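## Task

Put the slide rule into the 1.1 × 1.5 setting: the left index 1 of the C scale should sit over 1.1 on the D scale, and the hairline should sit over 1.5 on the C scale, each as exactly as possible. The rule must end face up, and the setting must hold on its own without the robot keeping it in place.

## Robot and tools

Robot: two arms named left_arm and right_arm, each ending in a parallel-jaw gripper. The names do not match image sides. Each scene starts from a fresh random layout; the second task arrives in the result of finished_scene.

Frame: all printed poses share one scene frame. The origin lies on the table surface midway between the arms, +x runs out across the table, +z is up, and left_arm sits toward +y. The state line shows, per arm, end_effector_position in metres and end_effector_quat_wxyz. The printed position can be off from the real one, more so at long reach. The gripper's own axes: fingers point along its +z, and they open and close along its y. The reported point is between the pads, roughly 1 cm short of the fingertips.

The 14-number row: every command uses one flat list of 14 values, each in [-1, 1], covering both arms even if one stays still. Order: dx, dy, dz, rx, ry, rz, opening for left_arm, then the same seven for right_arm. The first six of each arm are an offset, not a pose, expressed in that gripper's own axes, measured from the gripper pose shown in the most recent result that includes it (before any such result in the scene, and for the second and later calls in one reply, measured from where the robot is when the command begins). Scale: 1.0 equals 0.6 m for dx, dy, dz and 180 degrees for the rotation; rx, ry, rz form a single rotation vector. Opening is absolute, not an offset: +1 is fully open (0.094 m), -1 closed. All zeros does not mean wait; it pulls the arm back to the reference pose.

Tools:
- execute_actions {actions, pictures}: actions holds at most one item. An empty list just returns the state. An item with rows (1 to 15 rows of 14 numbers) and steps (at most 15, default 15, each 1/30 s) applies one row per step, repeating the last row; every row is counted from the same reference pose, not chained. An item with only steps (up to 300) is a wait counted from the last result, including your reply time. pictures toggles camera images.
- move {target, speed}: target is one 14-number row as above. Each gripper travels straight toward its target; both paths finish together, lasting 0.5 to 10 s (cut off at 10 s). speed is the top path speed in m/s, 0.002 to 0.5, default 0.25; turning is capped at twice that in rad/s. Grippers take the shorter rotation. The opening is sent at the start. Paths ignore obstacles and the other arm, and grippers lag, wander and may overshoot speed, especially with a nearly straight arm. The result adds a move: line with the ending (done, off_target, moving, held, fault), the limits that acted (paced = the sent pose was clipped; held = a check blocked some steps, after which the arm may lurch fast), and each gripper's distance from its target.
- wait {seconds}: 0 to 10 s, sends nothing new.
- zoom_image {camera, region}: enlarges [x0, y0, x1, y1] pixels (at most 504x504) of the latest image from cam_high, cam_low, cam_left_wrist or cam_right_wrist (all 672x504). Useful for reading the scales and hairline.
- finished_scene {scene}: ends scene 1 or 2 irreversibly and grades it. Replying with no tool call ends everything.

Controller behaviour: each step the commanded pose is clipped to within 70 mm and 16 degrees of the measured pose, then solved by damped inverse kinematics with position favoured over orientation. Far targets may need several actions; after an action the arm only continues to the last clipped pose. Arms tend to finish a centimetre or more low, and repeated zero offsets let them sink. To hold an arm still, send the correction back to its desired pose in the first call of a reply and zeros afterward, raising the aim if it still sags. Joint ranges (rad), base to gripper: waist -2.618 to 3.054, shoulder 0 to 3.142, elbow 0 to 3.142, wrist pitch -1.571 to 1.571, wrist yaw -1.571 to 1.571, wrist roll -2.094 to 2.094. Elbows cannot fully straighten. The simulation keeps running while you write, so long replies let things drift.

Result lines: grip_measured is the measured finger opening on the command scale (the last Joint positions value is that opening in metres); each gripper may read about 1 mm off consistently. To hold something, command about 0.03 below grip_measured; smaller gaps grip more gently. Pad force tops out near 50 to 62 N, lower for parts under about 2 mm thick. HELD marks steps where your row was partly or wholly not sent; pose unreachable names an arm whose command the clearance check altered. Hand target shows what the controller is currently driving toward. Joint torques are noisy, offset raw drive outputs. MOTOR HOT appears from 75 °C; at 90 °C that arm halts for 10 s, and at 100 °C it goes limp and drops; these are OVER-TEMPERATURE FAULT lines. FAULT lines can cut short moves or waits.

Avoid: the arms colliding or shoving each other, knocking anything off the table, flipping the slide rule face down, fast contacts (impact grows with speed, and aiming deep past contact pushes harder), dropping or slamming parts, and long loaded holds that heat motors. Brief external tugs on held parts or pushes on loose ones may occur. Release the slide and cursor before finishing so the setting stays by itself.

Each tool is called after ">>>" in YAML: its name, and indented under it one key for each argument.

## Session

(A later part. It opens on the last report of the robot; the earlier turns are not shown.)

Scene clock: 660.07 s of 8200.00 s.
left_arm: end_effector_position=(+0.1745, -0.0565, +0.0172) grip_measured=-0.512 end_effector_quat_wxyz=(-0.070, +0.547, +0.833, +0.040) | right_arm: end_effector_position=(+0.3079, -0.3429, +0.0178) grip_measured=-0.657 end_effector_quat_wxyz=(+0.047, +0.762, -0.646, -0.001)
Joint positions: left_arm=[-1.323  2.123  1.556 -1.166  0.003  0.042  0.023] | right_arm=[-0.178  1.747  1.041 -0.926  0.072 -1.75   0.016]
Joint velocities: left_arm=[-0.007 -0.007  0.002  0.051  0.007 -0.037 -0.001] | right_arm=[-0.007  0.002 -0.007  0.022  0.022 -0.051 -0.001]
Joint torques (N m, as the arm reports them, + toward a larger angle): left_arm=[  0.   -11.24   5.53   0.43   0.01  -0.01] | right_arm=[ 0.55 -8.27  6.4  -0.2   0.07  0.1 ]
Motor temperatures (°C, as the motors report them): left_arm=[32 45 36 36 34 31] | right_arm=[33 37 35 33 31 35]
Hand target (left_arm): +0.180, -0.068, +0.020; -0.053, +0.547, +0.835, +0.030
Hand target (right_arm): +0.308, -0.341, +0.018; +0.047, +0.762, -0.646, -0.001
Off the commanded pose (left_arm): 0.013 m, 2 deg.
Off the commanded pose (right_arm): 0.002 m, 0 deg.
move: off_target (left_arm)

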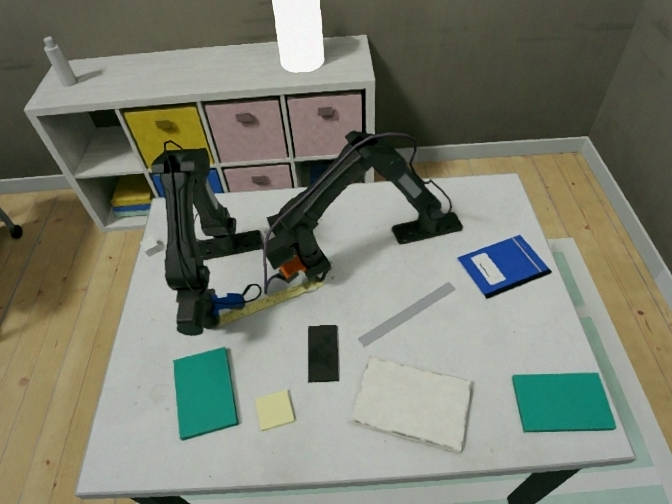

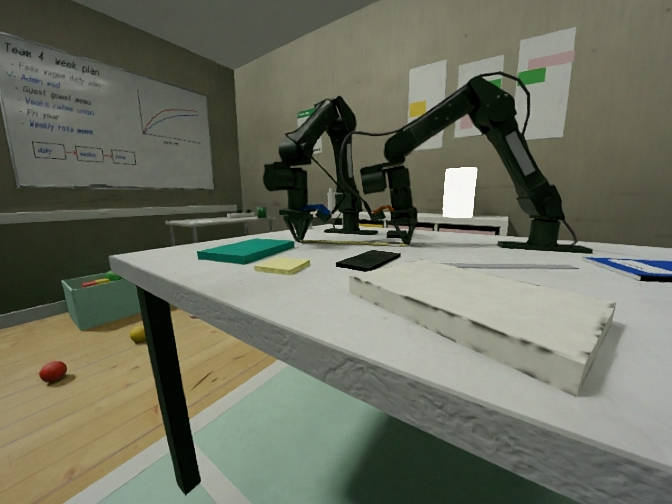

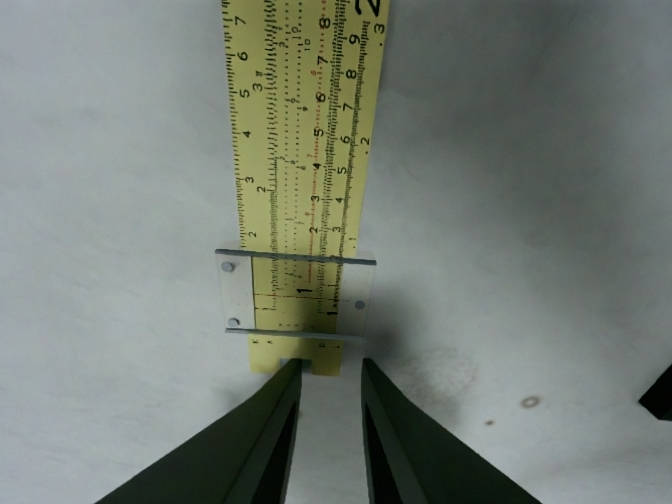

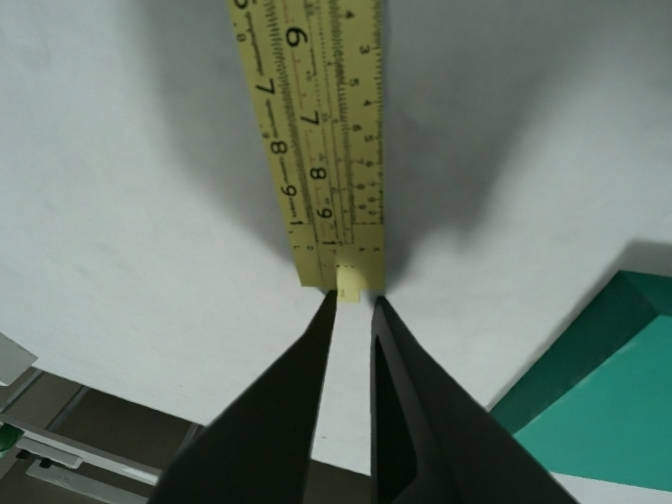

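Seated against the slide end in the groove centre. Pushing again.

>>> move:
  target: [-0.022,0,-0.008,0,-0.02,0,-0.51, -0.006,0,0,0,0,0,-0.66]
  speed: 0.01

>>> zoom_image:
  camera: "cam_left_wrist"
  region: [250,240,380,380]

Scene clock: 665.53 s of 8200.00 s.
left_arm: end_effector_position=(+0.1745, -0.0565, +0.0172) grip_measured=-0.512 end_effector_quat_wxyz=(-0.070, +0.547, +0.833, +0.040) | right_arm: end_effector_position=(+0.3080, -0.3427, +0.0178) grip_measured=-0.657 end_effector_quat_wxyz=(+0.049, +0.762, -0.646, +0.001)
Joint positions: left_arm=[-1.323  2.123  1.556 -1.166  0.003  0.042  0.023] | right_arm=[-0.174  1.747  1.041 -0.926  0.077 -1.748  0.016]
Joint velocities: left_arm=[-0.012  0.012 -0.007  0.007  0.051  0.007 -0.   ] | right_arm=[-0.027  0.002 -0.002  0.081 -0.007  0.051 -0.001]
Joint torques (N m, as the arm reports them, + toward a larger angle): left_arm=[  0.02 -12.8    3.64   0.75   0.01  -0.02] | right_arm=[ 0.64 -8.56  6.22 -0.16  0.05  0.15]
Motor temperatures (°C, as the motors report them): left_arm=[32 45 36 36 34 31] | right_arm=[33 37 35 33 31 35]
Hand target (left_arm): +0.180, -0.069, +0.020; -0.044, +0.547, +0.835, +0.024
Hand target (right_arm): +0.307, -0.339, +0.017; +0.047, +0.762, -0.646, -0.001
Off the commanded pose (left_arm): 0.014 m, 4 deg.
Off the commanded pose (right_arm): 0.003 m, 0 deg.
move: off_target (left_arm)

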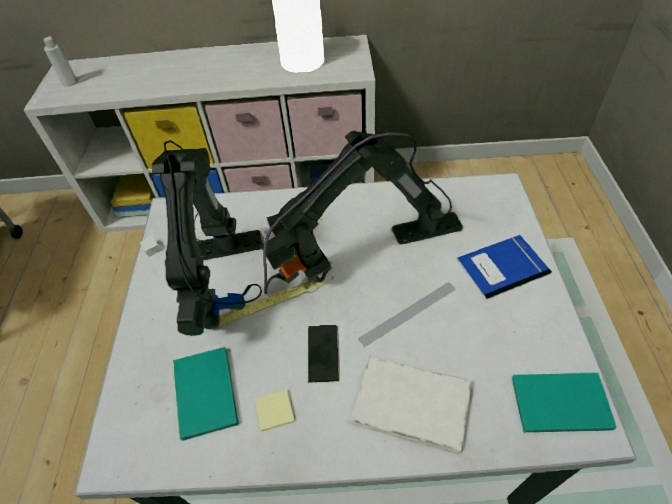

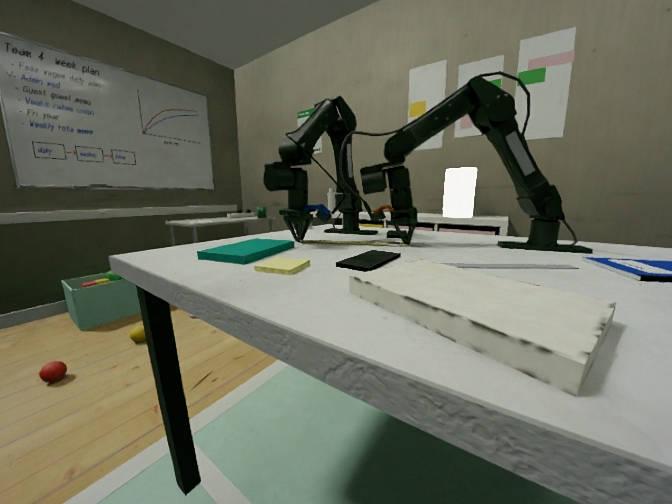

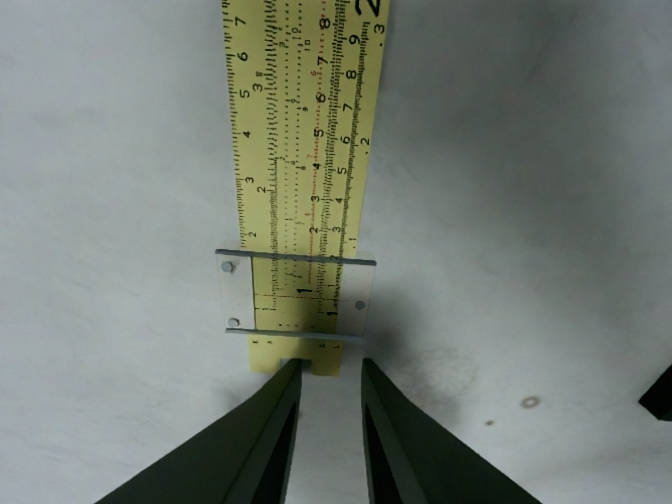

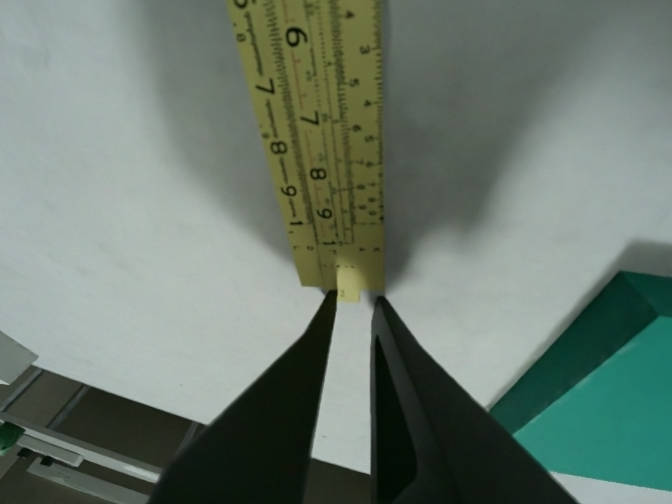

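Region (250, 240, 380, 380) of cam_left_wrist's 672x504 image, scaled by 3.600, with more detail than that image has; it fills the left 468 columns of this view, and the rest is white.

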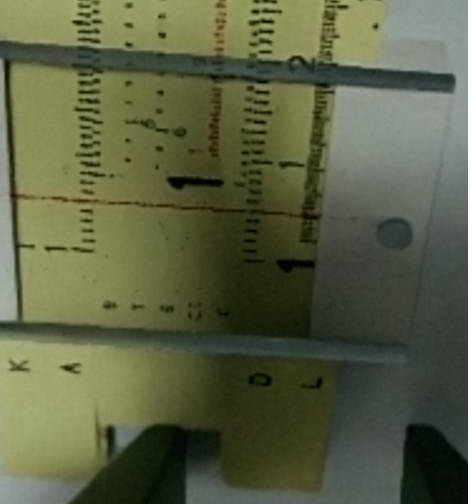

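>>> move:
  target: [-0.03,0,-0.008,0,-0.025,0,-0.51, -0.006,0,0,0,0,0,-0.66]
  speed: 0.01

>>> zoom_image:
  camera: "cam_left_wrist"
  region: [250,240,380,380]

Scene clock: 672.50 s of 8200.00 s.
left_arm: end_effector_position=(+0.1746, -0.0567, +0.0172) grip_measured=-0.512 end_effector_quat_wxyz=(-0.070, +0.547, +0.833, +0.040) | right_arm: end_effector_position=(+0.3080, -0.3427, +0.0179) grip_measured=-0.657 end_effector_quat_wxyz=(+0.051, +0.762, -0.646, +0.002)
Joint positions: left_arm=[-1.323  2.123  1.556 -1.165  0.003  0.042  0.023] | right_arm=[-0.171  1.747  1.041 -0.926  0.081 -1.745  0.016]
Joint velocities: left_arm=[0.012 0.007 0.017 0.051 0.022 0.037 0.   ] | right_arm=[-0.012 -0.007  0.007 -0.081 -0.022 -0.066  0.001]
Joint torques (N m, as the arm reports them, + toward a larger angle): left_arm=[  0.   -12.47   3.78   0.89   0.04  -0.04] | right_arm=[ 0.81 -8.58  6.54 -0.14  0.06  0.12]
Motor temperatures (°C, as the motors report them): left_arm=[32 45 36 36 34 31] | right_arm=[33 37 35 33 31 35]
Hand target (left_arm): +0.182, -0.073, +0.020; -0.037, +0.547, +0.836, +0.020
Hand target (right_arm): +0.307, -0.339, +0.018; +0.049, +0.762, -0.646, +0.001
Off the commanded pose (left_arm): 0.018 m, 4 deg.
Off the commanded pose (right_arm): 0.004 m, 0 deg.
move: off_target (left_arm)

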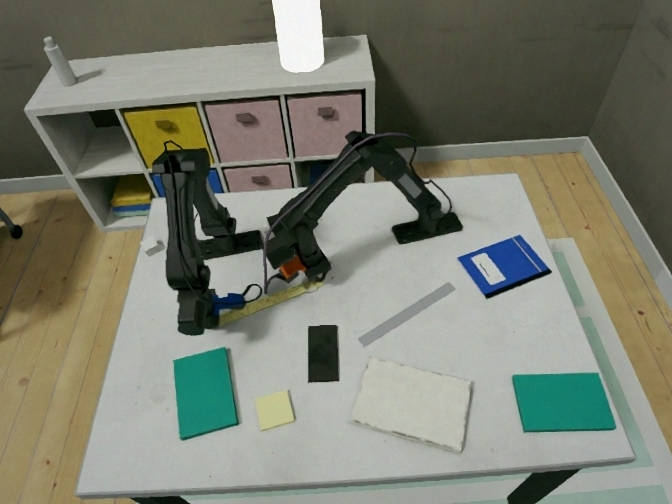

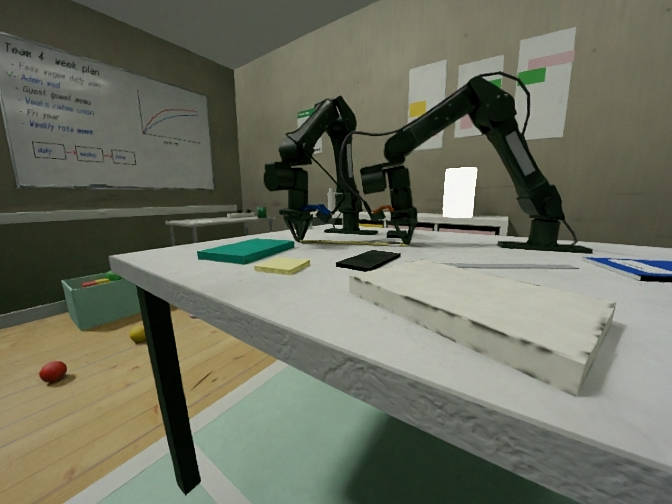

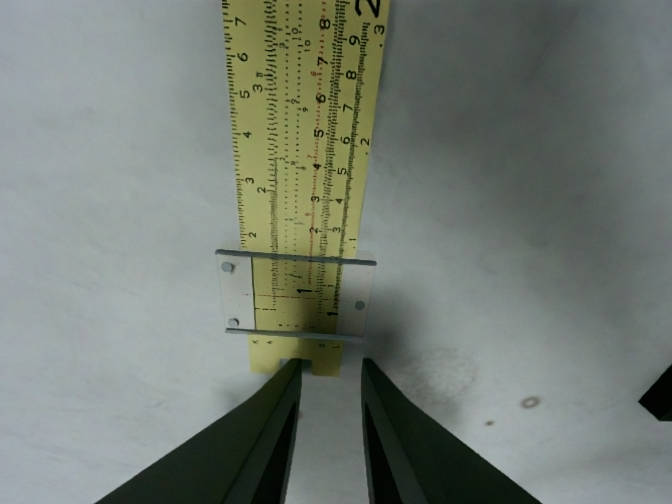

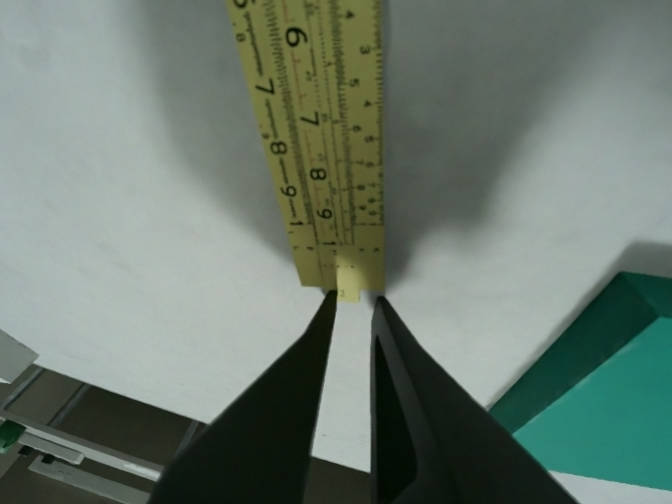

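Region (250, 240, 380, 380) of cam_left_wrist's 672x504 image, scaled by 3.600, with more detail than that image has; it fills the left 468 columns of this view, and the rest is white.

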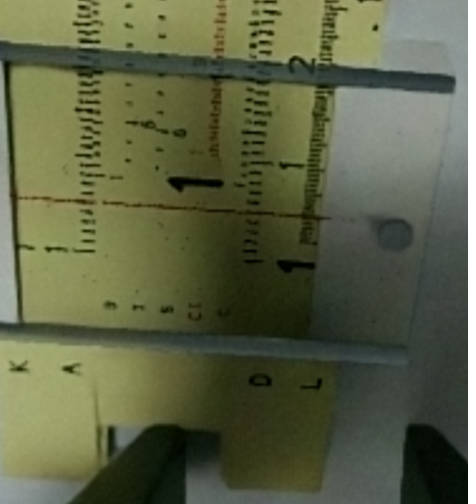

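>>> move:
  target: [-0.01,0,-0.008,0,0,0,-0.51, 0.008,0.013,-0.006,0,0,0,-0.66]
  speed: 0.01

>>> zoom_image:
  camera: "cam_right_wrist"
  region: [280,200,420,340]

Scene clock: 679.87 s of 8200.00 s.
left_arm: end_effector_position=(+0.1744, -0.0562, +0.0174) grip_measured=-0.512 end_effector_quat_wxyz=(-0.078, +0.546, +0.833, +0.045) | right_arm: end_effector_position=(+0.3089, -0.3457, +0.0207) grip_measured=-0.657 end_effector_quat_wxyz=(+0.047, +0.761, -0.646, +0.006)
Joint positions: left_arm=[-1.323  2.139  1.579 -1.19   0.003  0.042  0.023] | right_arm=[-0.182  1.736  1.041 -0.926  0.081 -1.754  0.016]
Joint velocities: left_arm=[ 0.007 -0.012 -0.002 -0.022  0.007  0.007  0.001] | right_arm=[ 0.007 -0.007 -0.007 -0.037 -0.037 -0.022  0.   ]
Joint torques (N m, as the arm reports them, + toward a larger angle): left_arm=[  0.02 -11.58   5.28   0.18   0.03  -0.01] | right_arm=[ -0.68 -10.32   4.97  -0.34   0.1   -0.1 ]
Motor temperatures (°C, as the motors report them): left_arm=[32 45 36 36 34 31] | right_arm=[33 37 35 33 31 35]
Hand target (left_arm): +0.177, -0.063, +0.021; -0.070, +0.547, +0.833, +0.040
Hand target (right_arm): +0.301, -0.348, +0.022; +0.051, +0.762, -0.645, +0.003
Off the commanded pose (left_arm): 0.008 m, 1 deg.
Off the commanded pose (right_arm): 0.008 m, 1 deg.
After step 90, 3.17 s passed at rest.
move: done

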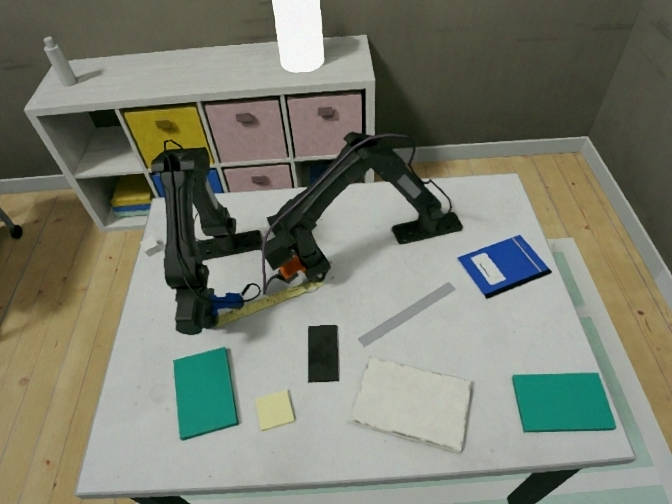

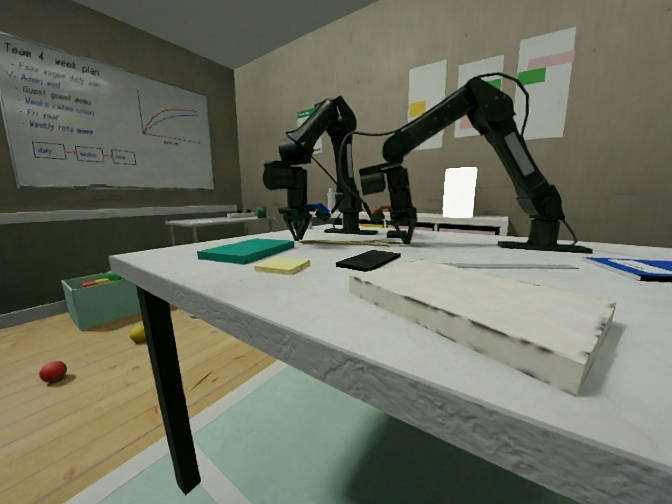

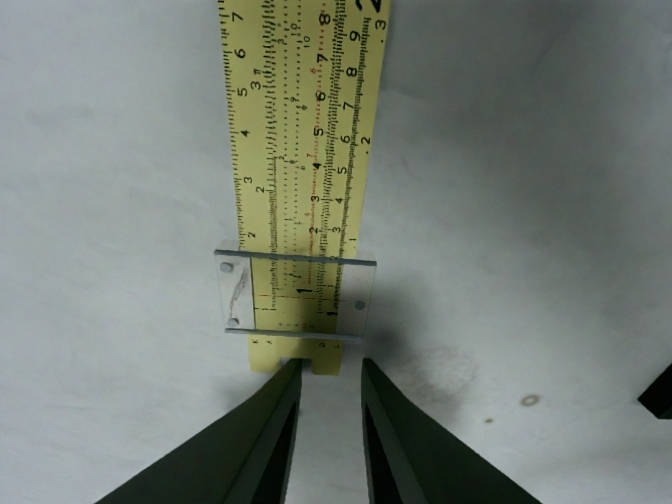

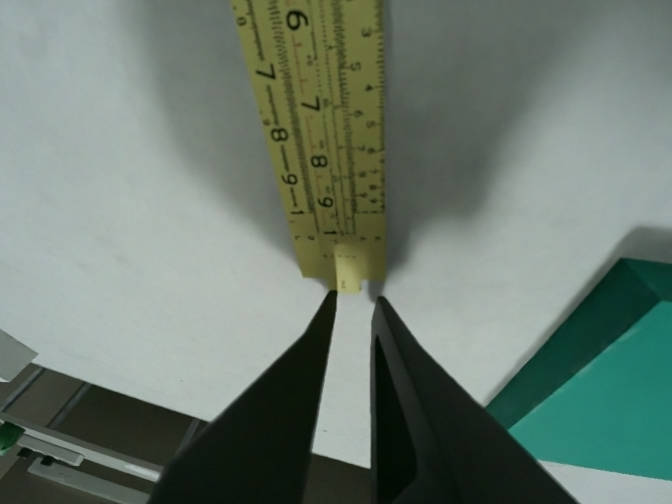

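Region (280, 200, 420, 340) of cam_right_wrist's 672x504 image, scaled by 3.600, with more detail than that image has.

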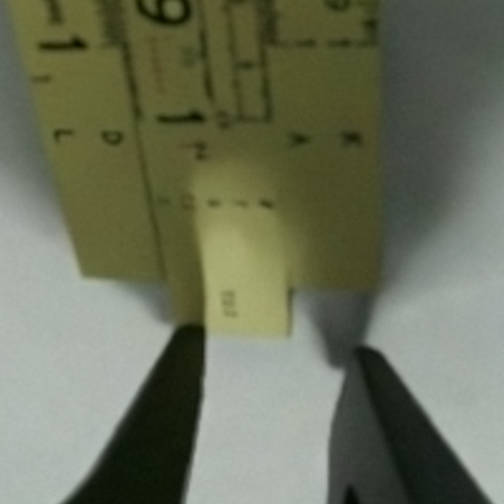

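>>> move:
  target: [-0.008,0,-0.008,0,0,0,-0.51, 0.004,0.018,-0.006,0,0,0,-0.61]
  speed: 0.015

>>> zoom_image:
  camera: "cam_right_wrist"
  region: [280,200,420,340]

Scene clock: 685.27 s of 8200.00 s.
left_arm: end_effector_position=(+0.1741, -0.0556, +0.0177) grip_measured=-0.512 end_effector_quat_wxyz=(-0.084, +0.546, +0.832, +0.049) | right_arm: end_effector_position=(+0.3059, -0.3469, +0.0234) grip_measured=-0.613 end_effector_quat_wxyz=(+0.045, +0.761, -0.647, +0.009)
Joint positions: left_arm=[-1.323  2.151  1.596 -1.211  0.003  0.042  0.023] | right_arm=[-0.186  1.714  1.027 -0.926  0.081 -1.756  0.018]
Joint velocities: left_arm=[ 0.007 -0.002 -0.022  0.051  0.007 -0.022  0.001] | right_arm=[ 0.017 -0.012 -0.002  0.022 -0.007  0.066 -0.   ]
Joint torques (N m, as the arm reports them, + toward a larger angle): left_arm=[  0.   -11.61   5.37   0.11   0.02  -0.04] | right_arm=[ -0.85 -10.4    5.1   -0.27   0.05  -0.13]
Motor temperatures (°C, as the motors report them): left_arm=[32 45 36 36 34 31] | right_arm=[33 37 34 33 31 35]
Hand target (left_arm): +0.177, -0.061, +0.022; -0.077, +0.546, +0.833, +0.045
Hand target (right_arm): +0.299, -0.349, +0.025; +0.047, +0.761, -0.647, +0.006
Off the commanded pose (left_arm): 0.007 m, 1 deg.
Off the commanded pose (right_arm): 0.008 m, 0 deg.
After step 90, 1.33 s passed at rest.
move: done

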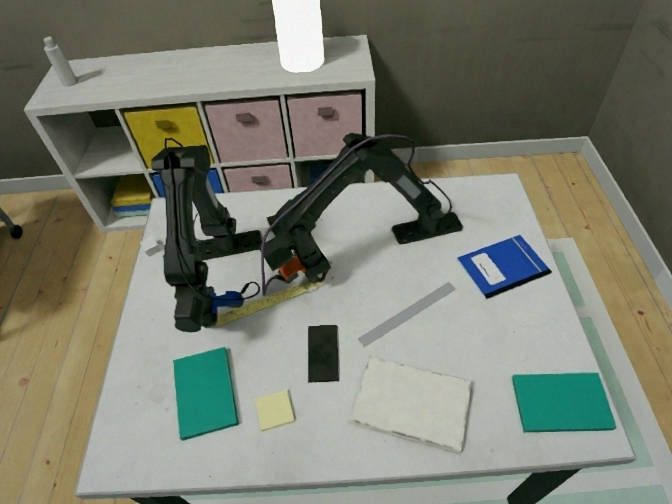

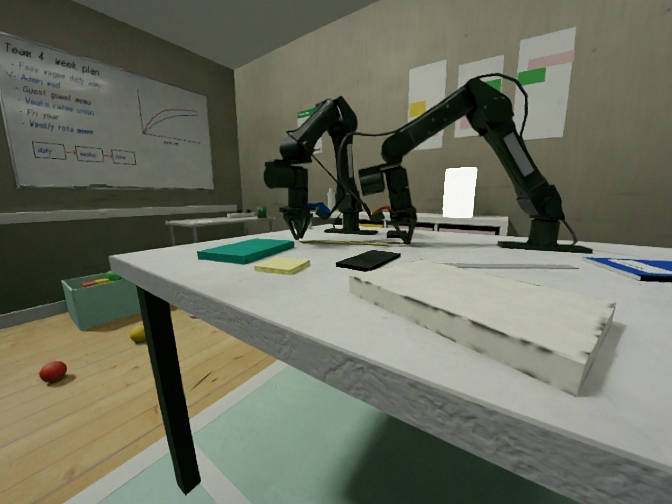

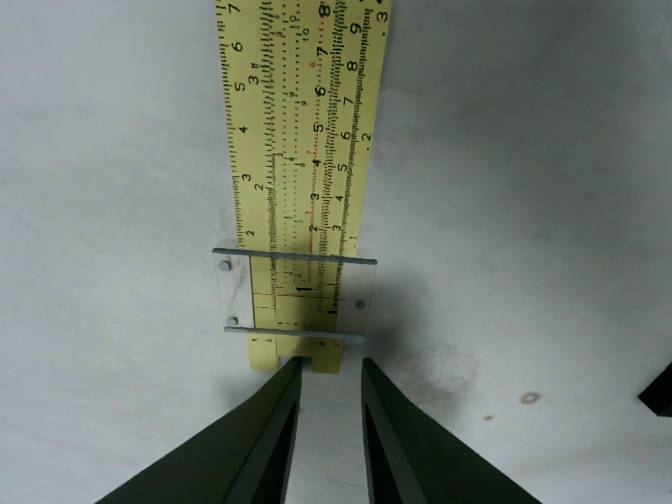

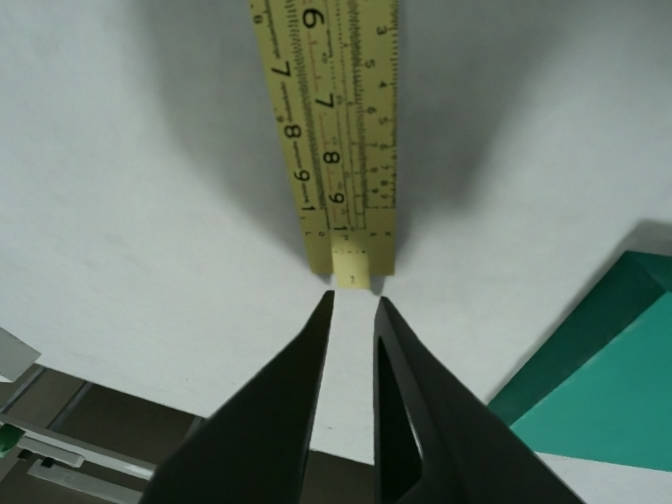

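Region (280, 200, 420, 340) of cam_right_wrist's 672x504 image, scaled by 3.600, with more detail than that image has.

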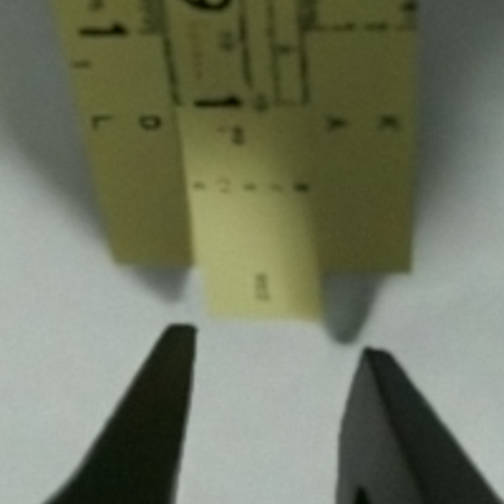

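>>> move:
  target: [-0.004,0,-0.006,0,0,0,-0.51, 0,0.014,0.008,0,0,0,-0.61]
  speed: 0.015

>>> zoom_image:
  camera: "cam_right_wrist"
  region: [280,200,420,340]

Scene clock: 690.77 s of 8200.00 s.
left_arm: end_effector_position=(+0.1734, -0.0543, +0.0180) grip_measured=-0.512 end_effector_quat_wxyz=(-0.087, +0.546, +0.832, +0.050) | right_arm: end_effector_position=(+0.2982, -0.3467, +0.0173) grip_measured=-0.613 end_effector_quat_wxyz=(+0.051, +0.761, -0.647, +0.002)
Joint positions: left_arm=[-1.323  2.151  1.596 -1.217  0.003  0.042  0.023] | right_arm=[-0.186  1.714  0.999 -0.917  0.081 -1.757  0.018]
Joint velocities: left_arm=[ 0.002  0.007 -0.002 -0.007  0.007  0.007  0.   ] | right_arm=[-0.042 -0.007  0.002  0.022  0.051  0.007 -0.001]
Joint torques (N m, as the arm reports them, + toward a larger angle): left_arm=[  0.09 -11.31   5.4    0.05   0.01  -0.01] | right_arm=[ -0.64 -10.22   4.85  -0.05   0.05  -0.05]
Motor temperatures (°C, as the motors report them): left_arm=[32 45 36 36 34 31] | right_arm=[33 38 34 33 31 35]
Hand target (left_arm): +0.175, -0.058, +0.021; -0.084, +0.546, +0.832, +0.049
Hand target (right_arm): +0.297, -0.349, +0.019; +0.045, +0.761, -0.647, +0.009
Off the commanded pose (left_arm): 0.005 m, 0 deg.
Off the commanded pose (right_arm): 0.003 m, 1 deg.
After step 90, 1.63 s passed at rest.
move: done

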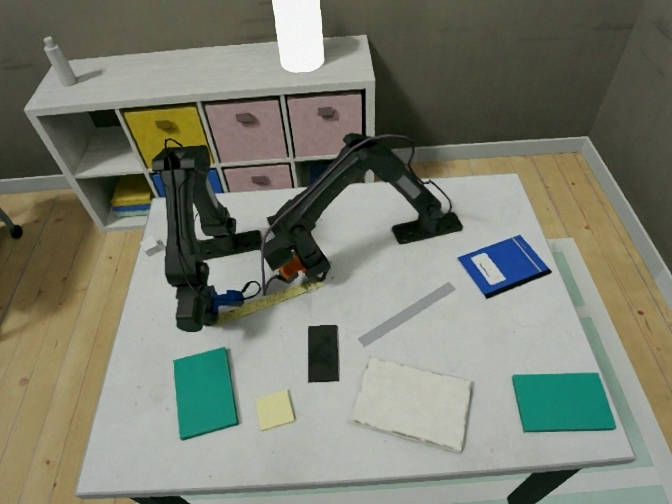

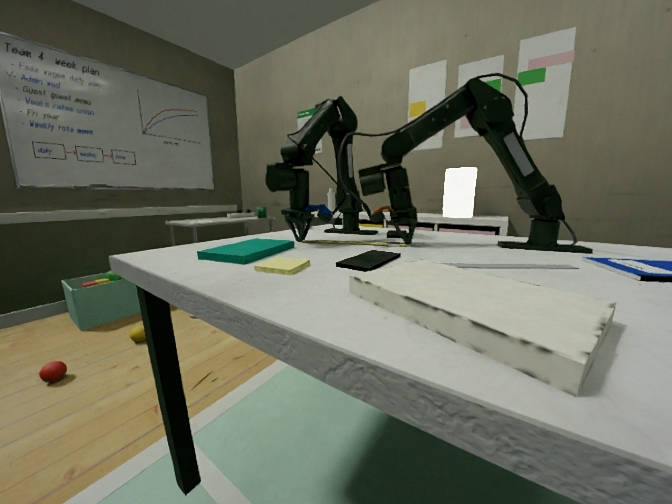

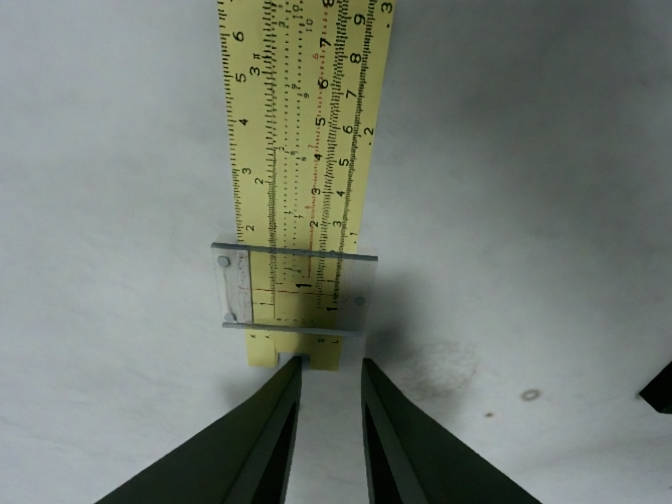

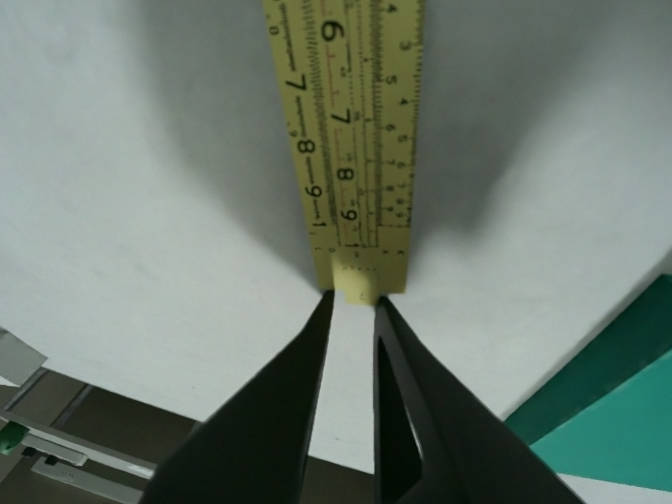

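Region (280, 200, 420, 340) of cam_right_wrist's 672x504 image, scaled by 3.600, with more detail than that image has.

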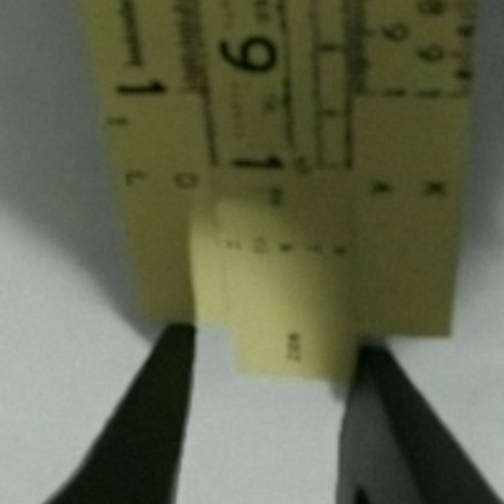

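>>> move:
  target: [-0.004,0,-0.006,0,0,0,-0.51, -0.009,0,0,0,0,0,-0.56]
  speed: 0.01

>>> zoom_image:
  camera: "cam_right_wrist"
  region: [280,200,420,340]

>>> zoom_image:
  camera: "cam_left_wrist"
  region: [250,240,380,380]

Scene clock: 695.70 s of 8200.00 s.
left_arm: end_effector_position=(+0.1728, -0.0529, +0.0183) grip_measured=-0.512 end_effector_quat_wxyz=(-0.090, +0.546, +0.832, +0.052) | right_arm: end_effector_position=(+0.2984, -0.3443, +0.0173) grip_measured=-0.563 end_effector_quat_wxyz=(+0.051, +0.761, -0.647, +0.003)
Joint positions: left_arm=[-1.323  2.151  1.596 -1.223  0.003  0.042  0.023] | right_arm=[-0.177  1.714  0.999 -0.916  0.082 -1.748  0.021]
Joint velocities: left_arm=[ 0.002 -0.017  0.002 -0.007 -0.051 -0.007 -0.001] | right_arm=[-0.002  0.007 -0.012  0.066 -0.095 -0.037 -0.001]
Joint torques (N m, as the arm reports them, + toward a larger angle): left_arm=[  0.02 -11.25   5.35   0.07   0.    -0.01] | right_arm=[ 0.97 -8.13  5.91 -0.18  0.04  0.06]
Motor temperatures (°C, as the motors report them): left_arm=[32 45 36 36 34 31] | right_arm=[33 38 34 33 31 35]
Hand target (left_arm): +0.175, -0.057, +0.021; -0.087, +0.546, +0.832, +0.050
Hand target (right_arm): +0.297, -0.341, +0.017; +0.051, +0.761, -0.647, +0.002
Off the commanded pose (left_arm): 0.005 m, 0 deg.
Off the commanded pose (right_arm): 0.003 m, 0 deg.
After step 90, 1.17 s passed at rest.
move: done

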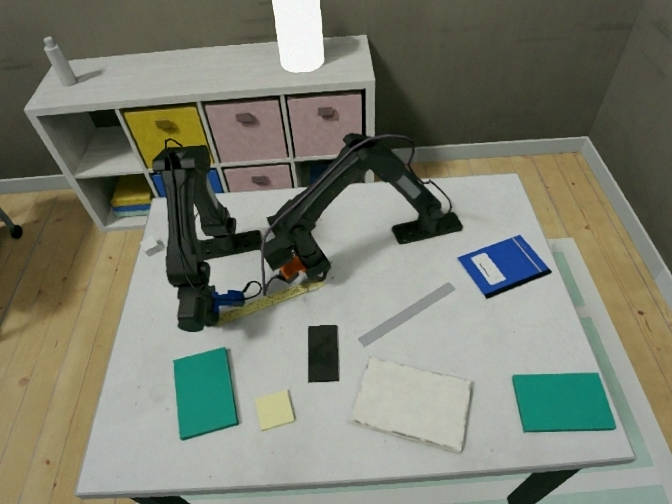

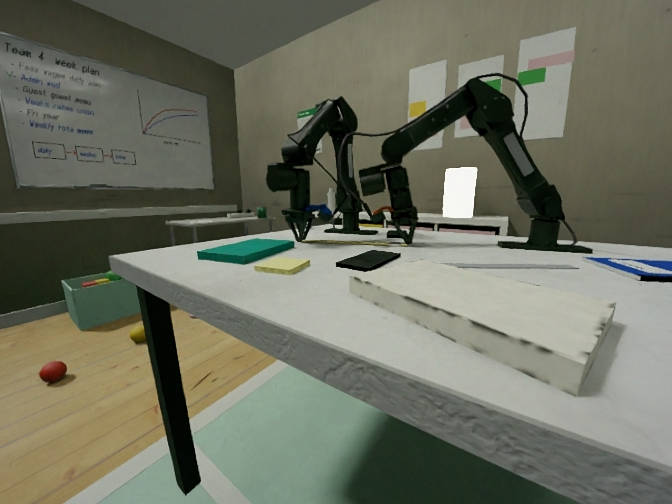

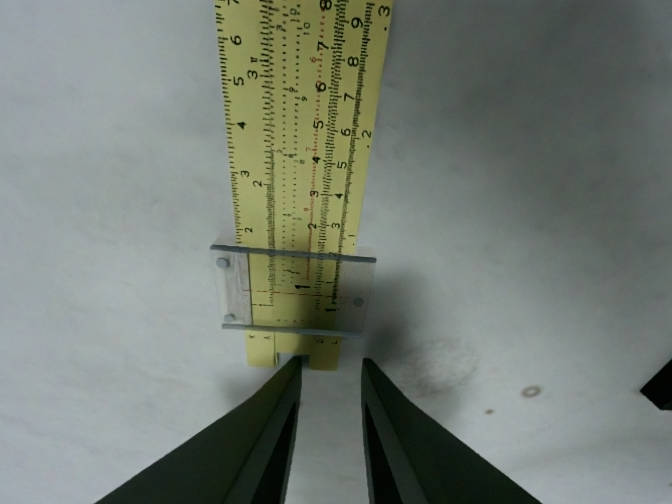

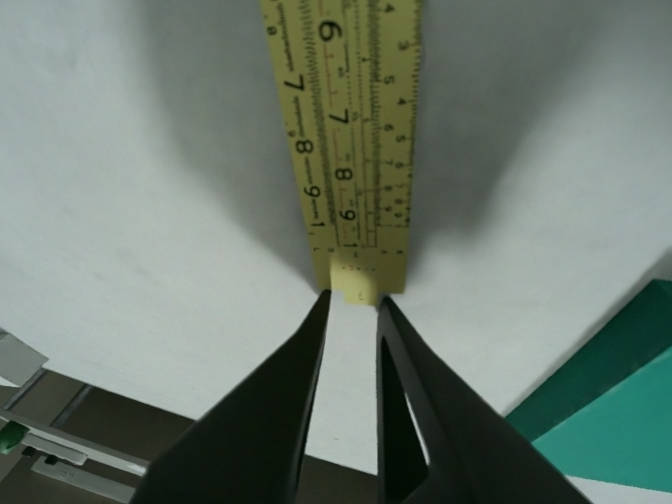

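Region (280, 200, 420, 340) of cam_right_wrist's 672x504 image, scaled by 3.600, with more detail than that image has.

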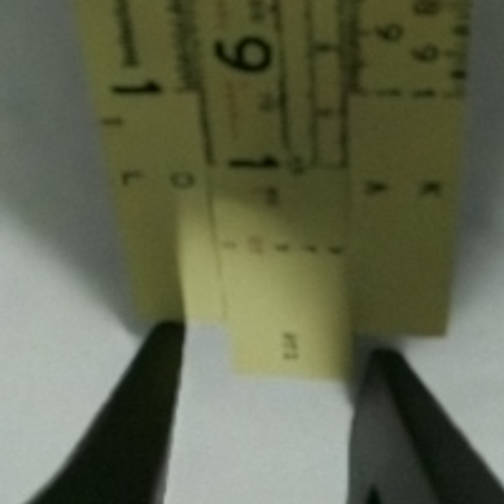

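Region (250, 240, 380, 380) of cam_left_wrist's 672x504 image, scaled by 3.600, with more detail than that image has; it fills the left 468 columns of this view, and the rest is white.

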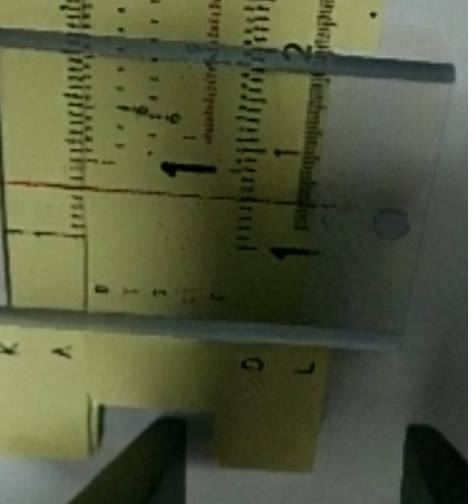

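>>> move:
  target: [-0.026,0,-0.006,0,-0.015,0,-0.51, -0.003,0,0.003,0,0,0,-0.56]
  speed: 0.01

>>> zoom_image:
  camera: "cam_left_wrist"
  region: [250,240,380,380]

Scene clock: 701.90 s of 8200.00 s.
left_arm: end_effector_position=(+0.1738, -0.0551, +0.0176) grip_measured=-0.512 end_effector_quat_wxyz=(-0.088, +0.546, +0.832, +0.051) | right_arm: end_effector_position=(+0.2984, -0.3445, +0.0173) grip_measured=-0.563 end_effector_quat_wxyz=(+0.051, +0.761, -0.647, +0.003)
Joint positions: left_arm=[-1.323  2.156  1.602 -1.22   0.003  0.042  0.023] | right_arm=[-0.177  1.714  0.999 -0.916  0.083 -1.747  0.021]
Joint velocities: left_arm=[ 0.032  0.012  0.002  0.051 -0.007  0.037 -0.001] | right_arm=[ 0.007 -0.007  0.012 -0.037 -0.051  0.051 -0.   ]
Joint torques (N m, as the arm reports them, + toward a larger angle): left_arm=[  0.02 -11.31   5.44   0.41   0.02  -0.02] | right_arm=[ 0.38 -7.81  5.92 -0.14  0.07  0.05]
Motor temperatures (°C, as the motors report them): left_arm=[32 45 36 36 34 31] | right_arm=[33 38 34 33 31 35]
Hand target (left_arm): +0.179, -0.067, +0.019; -0.070, +0.546, +0.834, +0.039
Hand target (right_arm): +0.298, -0.343, +0.015; +0.051, +0.761, -0.647, +0.003
Off the commanded pose (left_arm): 0.014 m, 2 deg.
Off the commanded pose (right_arm): 0.003 m, 0 deg.
After step 90, 0.60 s passed at rest.
move: off_target (left_arm)

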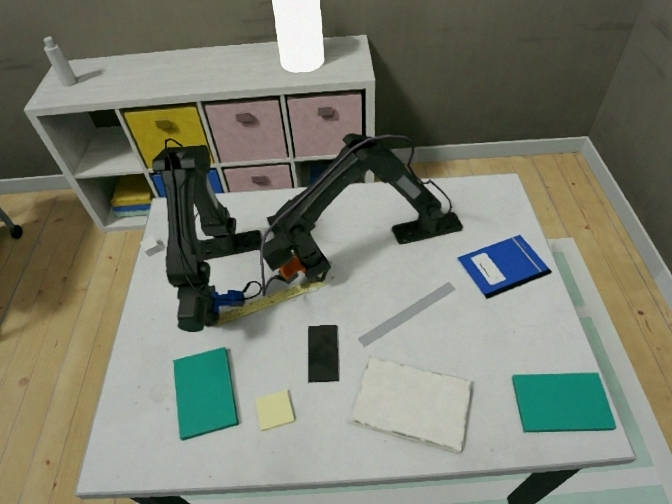

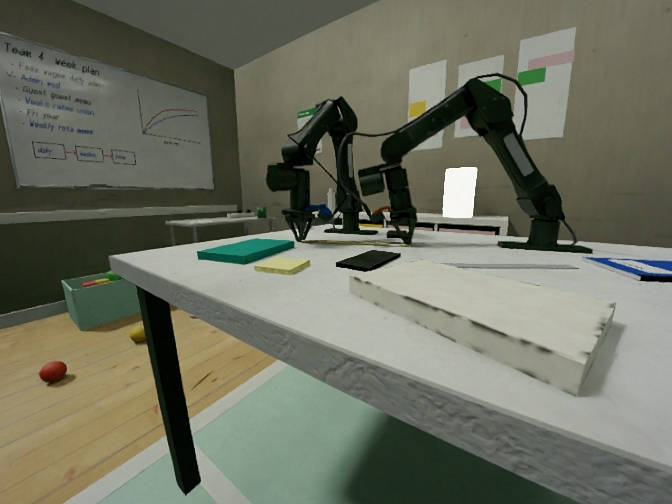

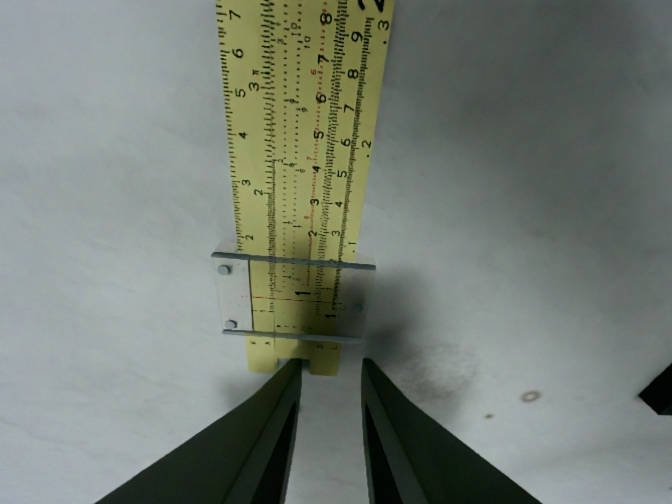

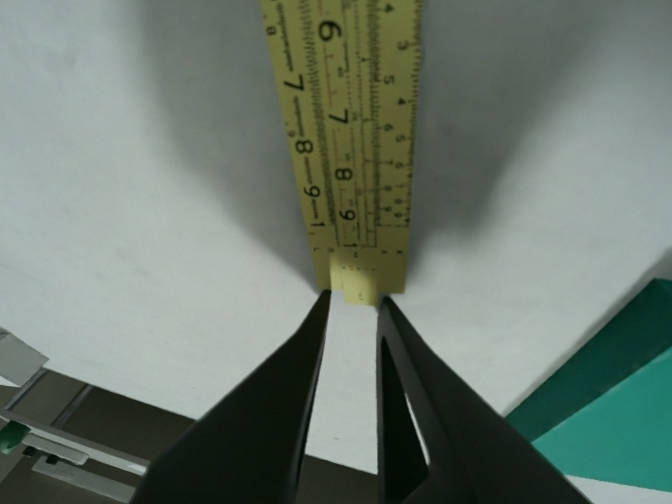

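Region (250, 240, 380, 380) of cam_left_wrist's 672x504 image, scaled by 3.600, with more detail than that image has; it fills the left 468 columns of this view, and the rest is white.

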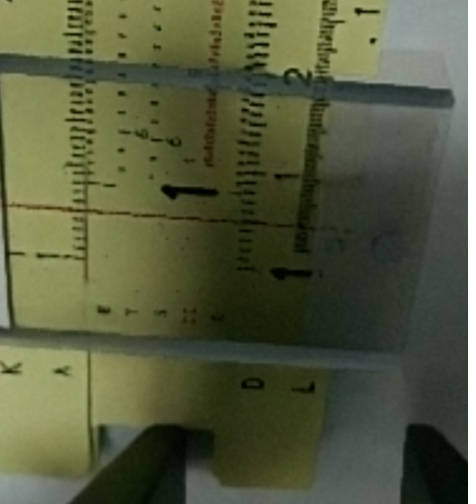

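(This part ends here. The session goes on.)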